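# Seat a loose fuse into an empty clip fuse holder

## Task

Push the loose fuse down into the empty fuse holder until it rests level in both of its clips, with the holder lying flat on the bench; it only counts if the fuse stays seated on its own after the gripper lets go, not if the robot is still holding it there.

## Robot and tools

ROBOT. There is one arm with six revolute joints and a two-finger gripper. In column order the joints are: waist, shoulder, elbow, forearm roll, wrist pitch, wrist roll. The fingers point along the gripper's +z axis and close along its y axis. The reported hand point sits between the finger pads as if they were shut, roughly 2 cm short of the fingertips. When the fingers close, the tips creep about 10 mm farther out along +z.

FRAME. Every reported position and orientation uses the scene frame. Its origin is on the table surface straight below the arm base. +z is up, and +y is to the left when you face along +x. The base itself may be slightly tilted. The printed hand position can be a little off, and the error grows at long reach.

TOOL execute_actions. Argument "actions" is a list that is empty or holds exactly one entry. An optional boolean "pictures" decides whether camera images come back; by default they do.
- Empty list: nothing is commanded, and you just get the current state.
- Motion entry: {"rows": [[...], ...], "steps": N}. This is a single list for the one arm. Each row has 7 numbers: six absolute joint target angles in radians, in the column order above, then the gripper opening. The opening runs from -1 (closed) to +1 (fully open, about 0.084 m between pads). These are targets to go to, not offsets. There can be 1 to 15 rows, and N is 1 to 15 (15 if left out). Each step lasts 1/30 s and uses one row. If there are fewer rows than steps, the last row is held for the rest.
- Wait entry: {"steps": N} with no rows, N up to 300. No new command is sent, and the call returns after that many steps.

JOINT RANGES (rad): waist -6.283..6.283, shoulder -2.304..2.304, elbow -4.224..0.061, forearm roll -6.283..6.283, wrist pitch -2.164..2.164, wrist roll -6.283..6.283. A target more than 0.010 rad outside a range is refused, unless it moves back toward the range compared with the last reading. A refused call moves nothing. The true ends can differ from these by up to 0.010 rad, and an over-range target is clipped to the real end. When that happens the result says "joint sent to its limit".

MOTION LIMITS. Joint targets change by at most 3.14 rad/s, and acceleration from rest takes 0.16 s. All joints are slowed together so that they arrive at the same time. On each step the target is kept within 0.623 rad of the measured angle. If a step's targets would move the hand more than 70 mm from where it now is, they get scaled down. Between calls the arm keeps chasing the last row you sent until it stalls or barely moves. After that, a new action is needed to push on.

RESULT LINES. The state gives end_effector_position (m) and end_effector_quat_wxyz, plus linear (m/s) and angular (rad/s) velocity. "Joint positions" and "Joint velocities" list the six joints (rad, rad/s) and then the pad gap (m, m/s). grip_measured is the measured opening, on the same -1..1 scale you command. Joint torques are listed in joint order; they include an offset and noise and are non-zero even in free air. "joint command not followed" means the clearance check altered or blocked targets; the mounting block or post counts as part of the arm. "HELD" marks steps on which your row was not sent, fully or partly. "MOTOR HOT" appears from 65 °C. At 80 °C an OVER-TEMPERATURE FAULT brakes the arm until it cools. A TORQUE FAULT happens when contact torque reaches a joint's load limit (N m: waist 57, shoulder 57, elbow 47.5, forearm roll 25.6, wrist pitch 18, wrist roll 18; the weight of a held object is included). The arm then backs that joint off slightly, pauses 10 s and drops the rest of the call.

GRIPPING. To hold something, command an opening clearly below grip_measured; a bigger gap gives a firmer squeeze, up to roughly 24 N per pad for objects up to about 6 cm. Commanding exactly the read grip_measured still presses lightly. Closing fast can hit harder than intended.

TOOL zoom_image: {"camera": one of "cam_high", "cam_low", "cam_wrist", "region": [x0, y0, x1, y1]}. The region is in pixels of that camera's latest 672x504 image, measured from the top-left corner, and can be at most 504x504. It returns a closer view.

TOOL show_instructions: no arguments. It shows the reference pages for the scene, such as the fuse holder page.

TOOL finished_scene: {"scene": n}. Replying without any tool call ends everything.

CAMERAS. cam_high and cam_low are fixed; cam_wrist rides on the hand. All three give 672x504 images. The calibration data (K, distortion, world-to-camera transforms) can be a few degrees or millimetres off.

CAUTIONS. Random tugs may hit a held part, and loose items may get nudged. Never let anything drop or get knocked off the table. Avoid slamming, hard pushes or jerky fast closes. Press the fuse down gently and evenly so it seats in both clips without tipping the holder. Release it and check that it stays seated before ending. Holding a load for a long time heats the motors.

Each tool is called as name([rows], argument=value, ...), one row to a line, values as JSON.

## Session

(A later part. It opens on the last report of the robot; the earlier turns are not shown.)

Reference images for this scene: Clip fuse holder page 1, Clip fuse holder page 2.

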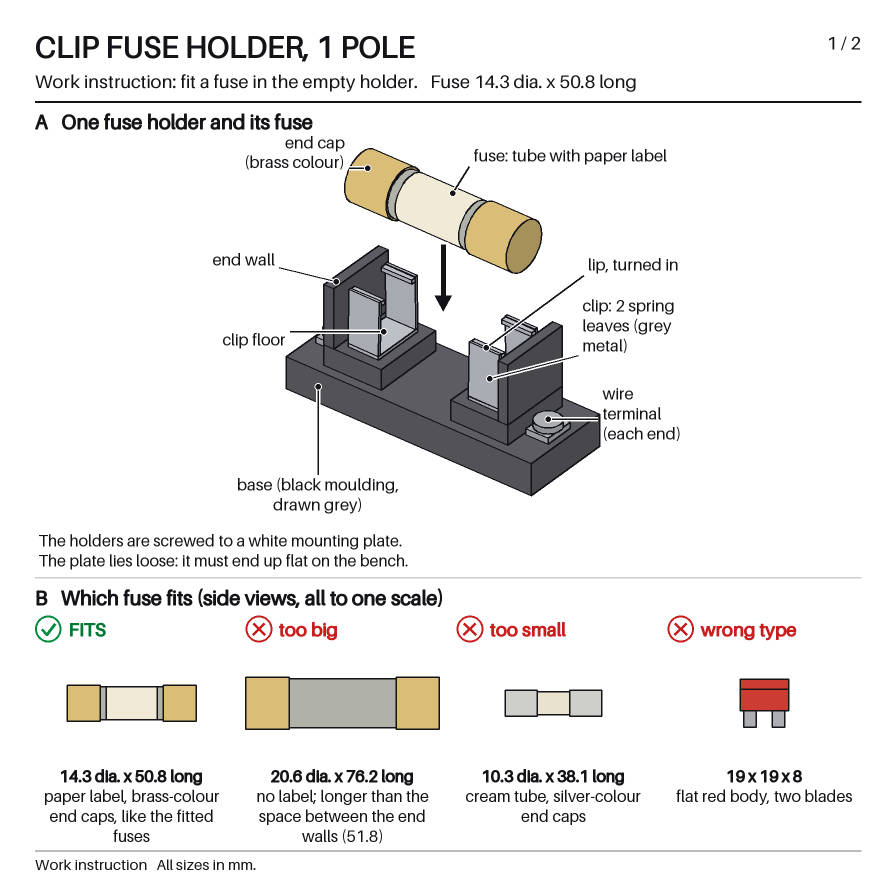

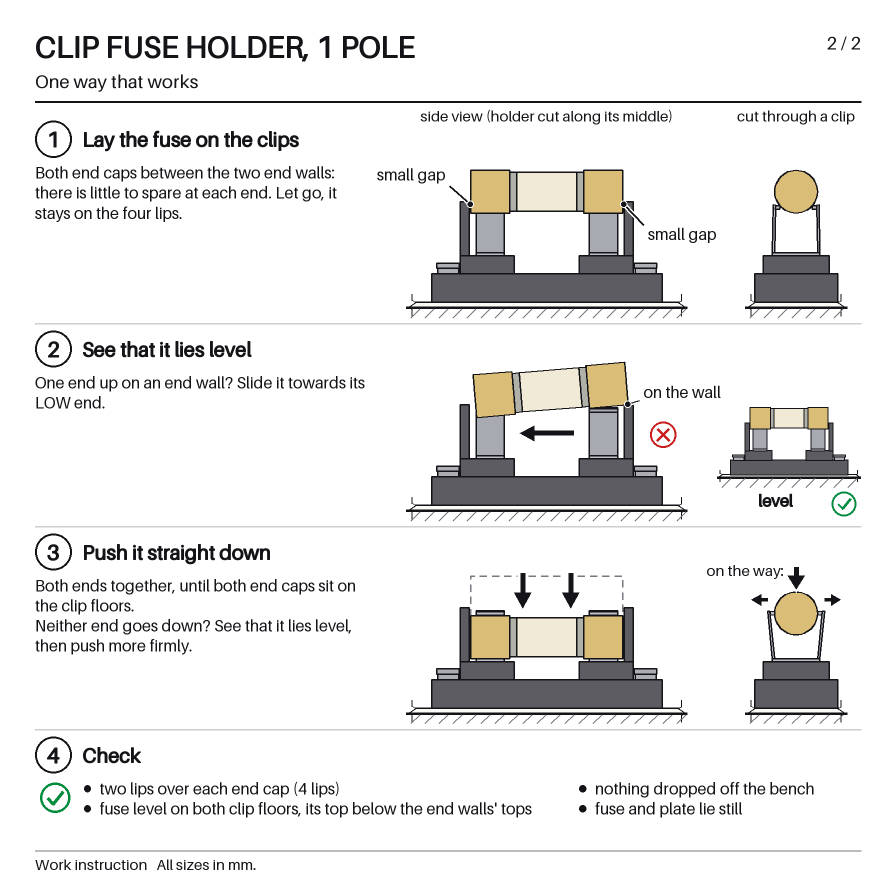

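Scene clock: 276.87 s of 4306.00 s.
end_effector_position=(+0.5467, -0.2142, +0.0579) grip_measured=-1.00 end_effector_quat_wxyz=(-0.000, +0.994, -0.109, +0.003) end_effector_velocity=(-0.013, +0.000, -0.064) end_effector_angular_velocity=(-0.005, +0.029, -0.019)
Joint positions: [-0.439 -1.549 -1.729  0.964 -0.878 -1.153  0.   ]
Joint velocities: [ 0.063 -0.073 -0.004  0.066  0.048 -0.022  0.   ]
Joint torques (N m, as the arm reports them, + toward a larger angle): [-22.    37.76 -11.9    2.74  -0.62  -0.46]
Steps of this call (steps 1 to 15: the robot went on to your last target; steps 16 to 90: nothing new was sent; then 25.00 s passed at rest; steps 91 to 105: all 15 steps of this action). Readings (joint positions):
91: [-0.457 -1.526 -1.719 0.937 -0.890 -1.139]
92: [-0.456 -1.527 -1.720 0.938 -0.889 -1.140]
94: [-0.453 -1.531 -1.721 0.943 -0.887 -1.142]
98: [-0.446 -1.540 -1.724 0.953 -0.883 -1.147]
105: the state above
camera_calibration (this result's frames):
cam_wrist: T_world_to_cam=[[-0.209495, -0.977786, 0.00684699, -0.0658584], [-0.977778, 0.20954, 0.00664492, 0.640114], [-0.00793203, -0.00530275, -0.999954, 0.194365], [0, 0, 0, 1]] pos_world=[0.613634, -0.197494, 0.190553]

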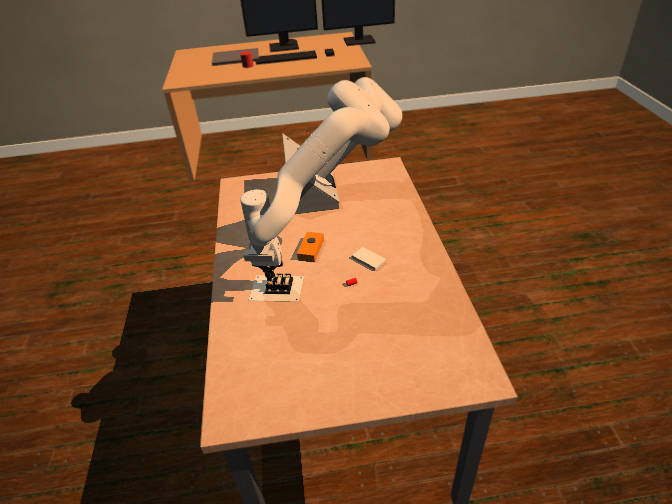

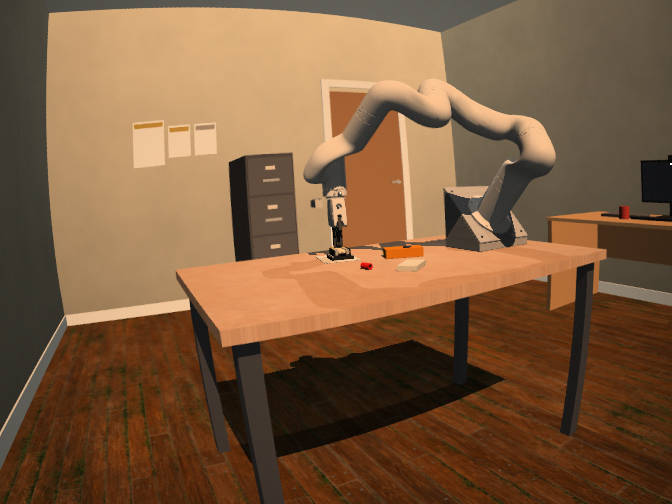

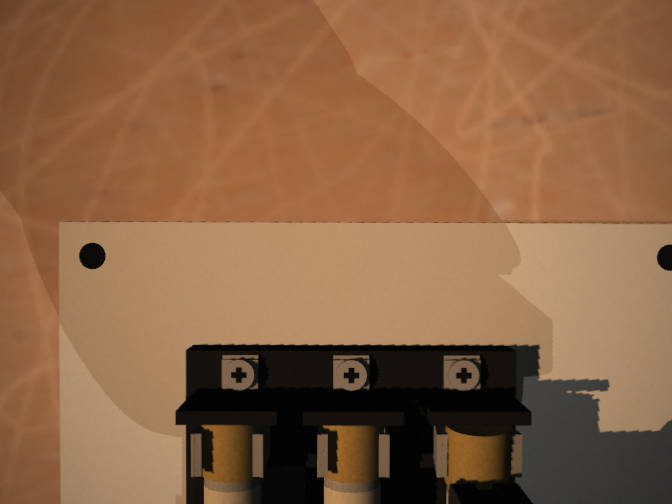

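execute_actions([
  {"rows":[[-0.4337,-1.5564,-1.7302,0.9711,-0.875,-1.1562,-1]],"steps":15},
])

execute_actions([
  {"rows":[[-0.4469,-1.5391,-1.7239,0.9517,-0.8833,-1.1465,-1],[-0.4571,-1.5258,-1.7191,0.9368,-0.8897,-1.139,-1],[-0.4571,-1.5258,-1.7191,0.9368,-0.8897,-1.139,-1],[-0.4826,-1.4925,-1.7071,0.8995,-0.9057,-1.1202,-1]],"steps":15},
])

zoom_image(camera="cam_low", region=[300,210,380,270])

Scene clock: 288.20 s of 4306.00 s.
end_effector_position=(+0.5459, -0.2139, +0.0526) grip_measured=-1.00 end_effector_quat_wxyz=(-0.001, +0.994, -0.109, +0.002) end_effector_velocity=(+0.000, +0.000, -0.000) end_effector_angular_velocity=(-0.000, -0.001, -0.001)
Joint positions: [-0.434 -1.556 -1.73   0.971 -0.875 -1.156  0.   ]
Joint velocities: [ 0.     0.     0.     0.001  0.001 -0.     0.   ]
Joint torques (N m, as the arm reports them, + toward a larger angle): [-12.13  26.45  -9.27   3.62  -0.15  -0.49]
Steps of this call (steps 1 to 15: the robot went on to your last target; steps 16 to 90: nothing new was sent; then 7.83 s passed at rest; steps 91 to 105: all 15 steps of this action). Readings (joint positions):
91: [-0.435 -1.555 -1.730 0.970 -0.876 -1.156]
92: [-0.435 -1.555 -1.730 0.970 -0.876 -1.156]
94: [-0.434 -1.555 -1.730 0.970 -0.876 -1.156]
98: [-0.434 -1.556 -1.730 0.971 -0.876 -1.156]
105: the state above
camera_calibration (this result's frames):
cam_wrist: T_world_to_cam=[[-0.210148, -0.977651, 0.00598712, -0.0653147], [-0.977624, 0.210194, 0.00832392, 0.639338], [-0.00939634, -0.0041039, -0.999947, 0.190112], [0, 0, 0, 1]] pos_world=[0.613093, -0.197459, 0.185171]

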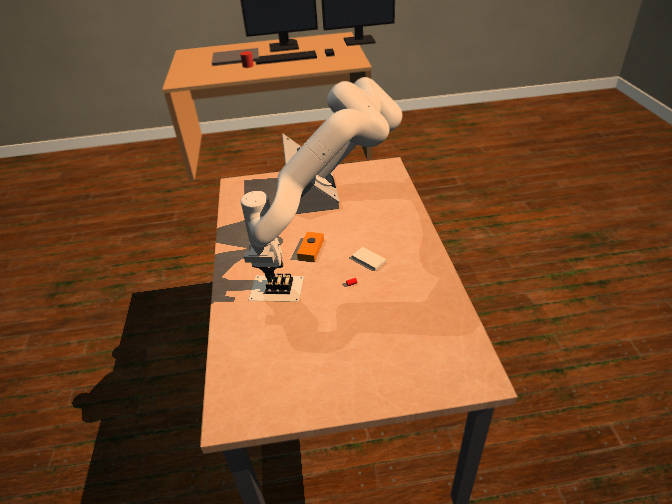

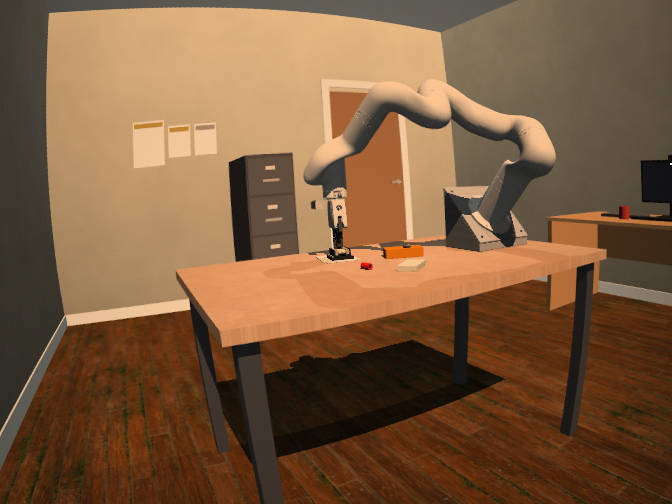

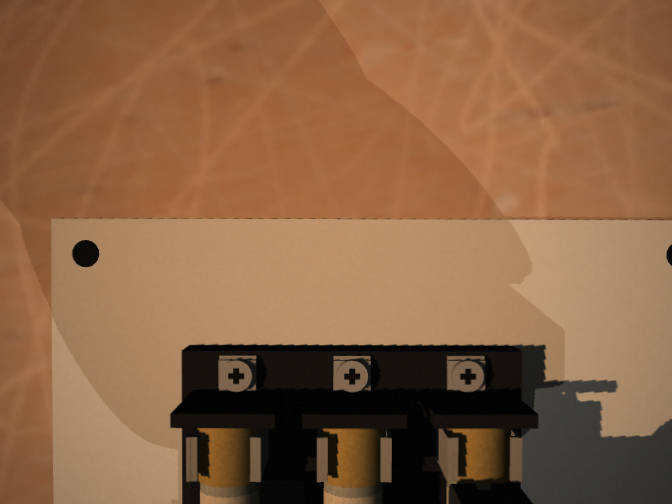

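Scene clock: 288.70 s of 4306.00 s.
end_effector_position=(+0.5439, -0.2138, +0.0984) grip_measured=-1.00 end_effector_quat_wxyz=(-0.000, +0.994, -0.110, +0.001) end_effector_velocity=(-0.001, -0.000, +0.012) end_effector_angular_velocity=(-0.001, +0.001, -0.001)
Joint positions: [-0.481 -1.495 -1.707  0.901 -0.905 -1.121  0.   ]
Joint velocities: [-0.013  0.016  0.006 -0.019 -0.008  0.01   0.   ]
Joint torques (N m, as the arm reports them, + toward a larger angle): [-25.97  45.46 -18.81   2.88   0.    -0.46]
Steps of this call (steps 1 to 15: all 15 steps of this action). Readings (joint positions):
1: [-0.434 -1.556 -1.730 0.971 -0.876 -1.156]
2: [-0.435 -1.554 -1.729 0.968 -0.876 -1.155]
4: [-0.441 -1.547 -1.723 0.958 -0.881 -1.149]
8: [-0.468 -1.512 -1.713 0.921 -0.897 -1.131]
15: the state above
camera_calibration (this result's frames):
cam_wrist: T_world_to_cam=[[-0.210683, -0.977527, 0.00728904, -0.06564], [-0.977488, 0.21075, 0.0100916, 0.636798], [-0.011401, -0.00499882, -0.999923, 0.236775], [0, 0, 0, 1]] pos_world=[0.611333, -0.197186, 0.230809]

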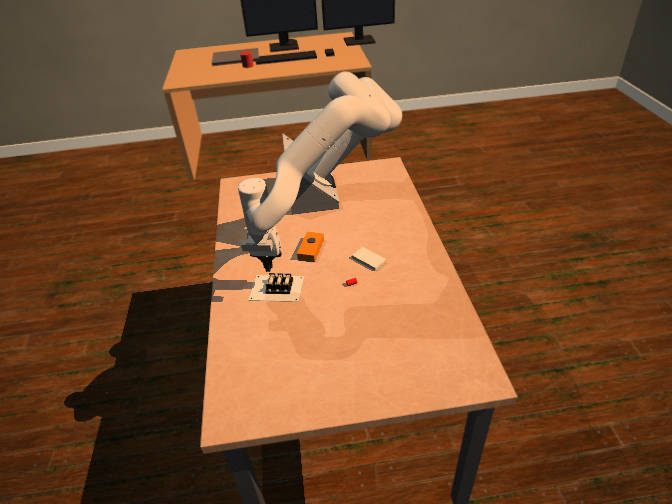

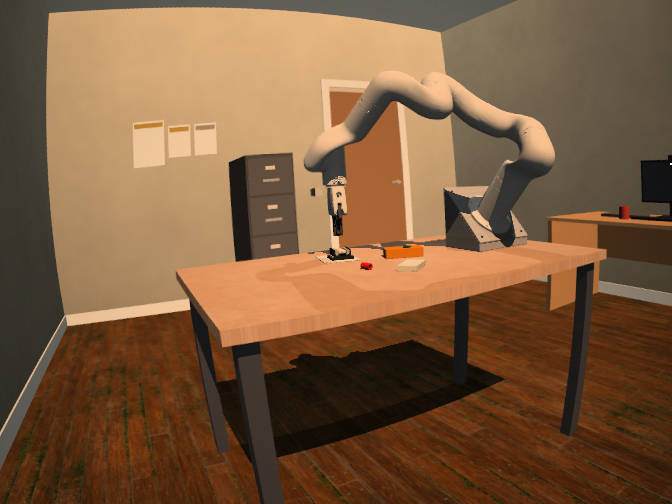

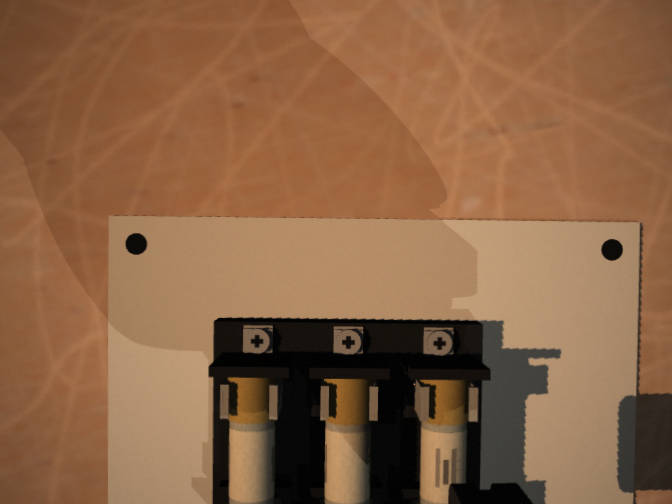

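Region (300, 210, 380, 270) of cam_low's 672x504 image, scaled by 6.300, with more detail than that image has; it fills the top 378 rows of this view, and the rest is white.

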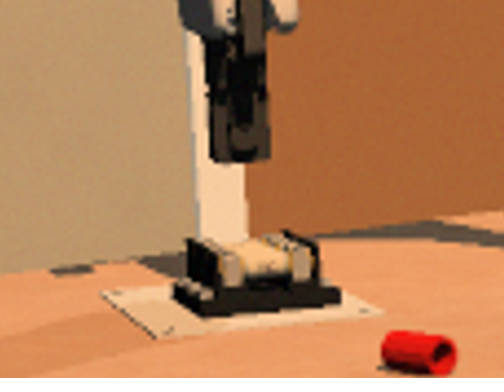

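zoom_image(camera="cam_high", region=[245,255,315,305])

Region (245, 255, 315, 305) of cam_high's 672x504 image, scaled by 7.200, with more detail than that image has; it fills the top 360 rows of this view, and the rest is white.

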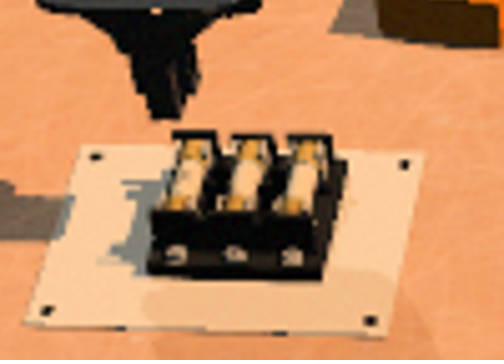

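All three match.

finished_scene(scene=2)

The scene is finished: the task was done.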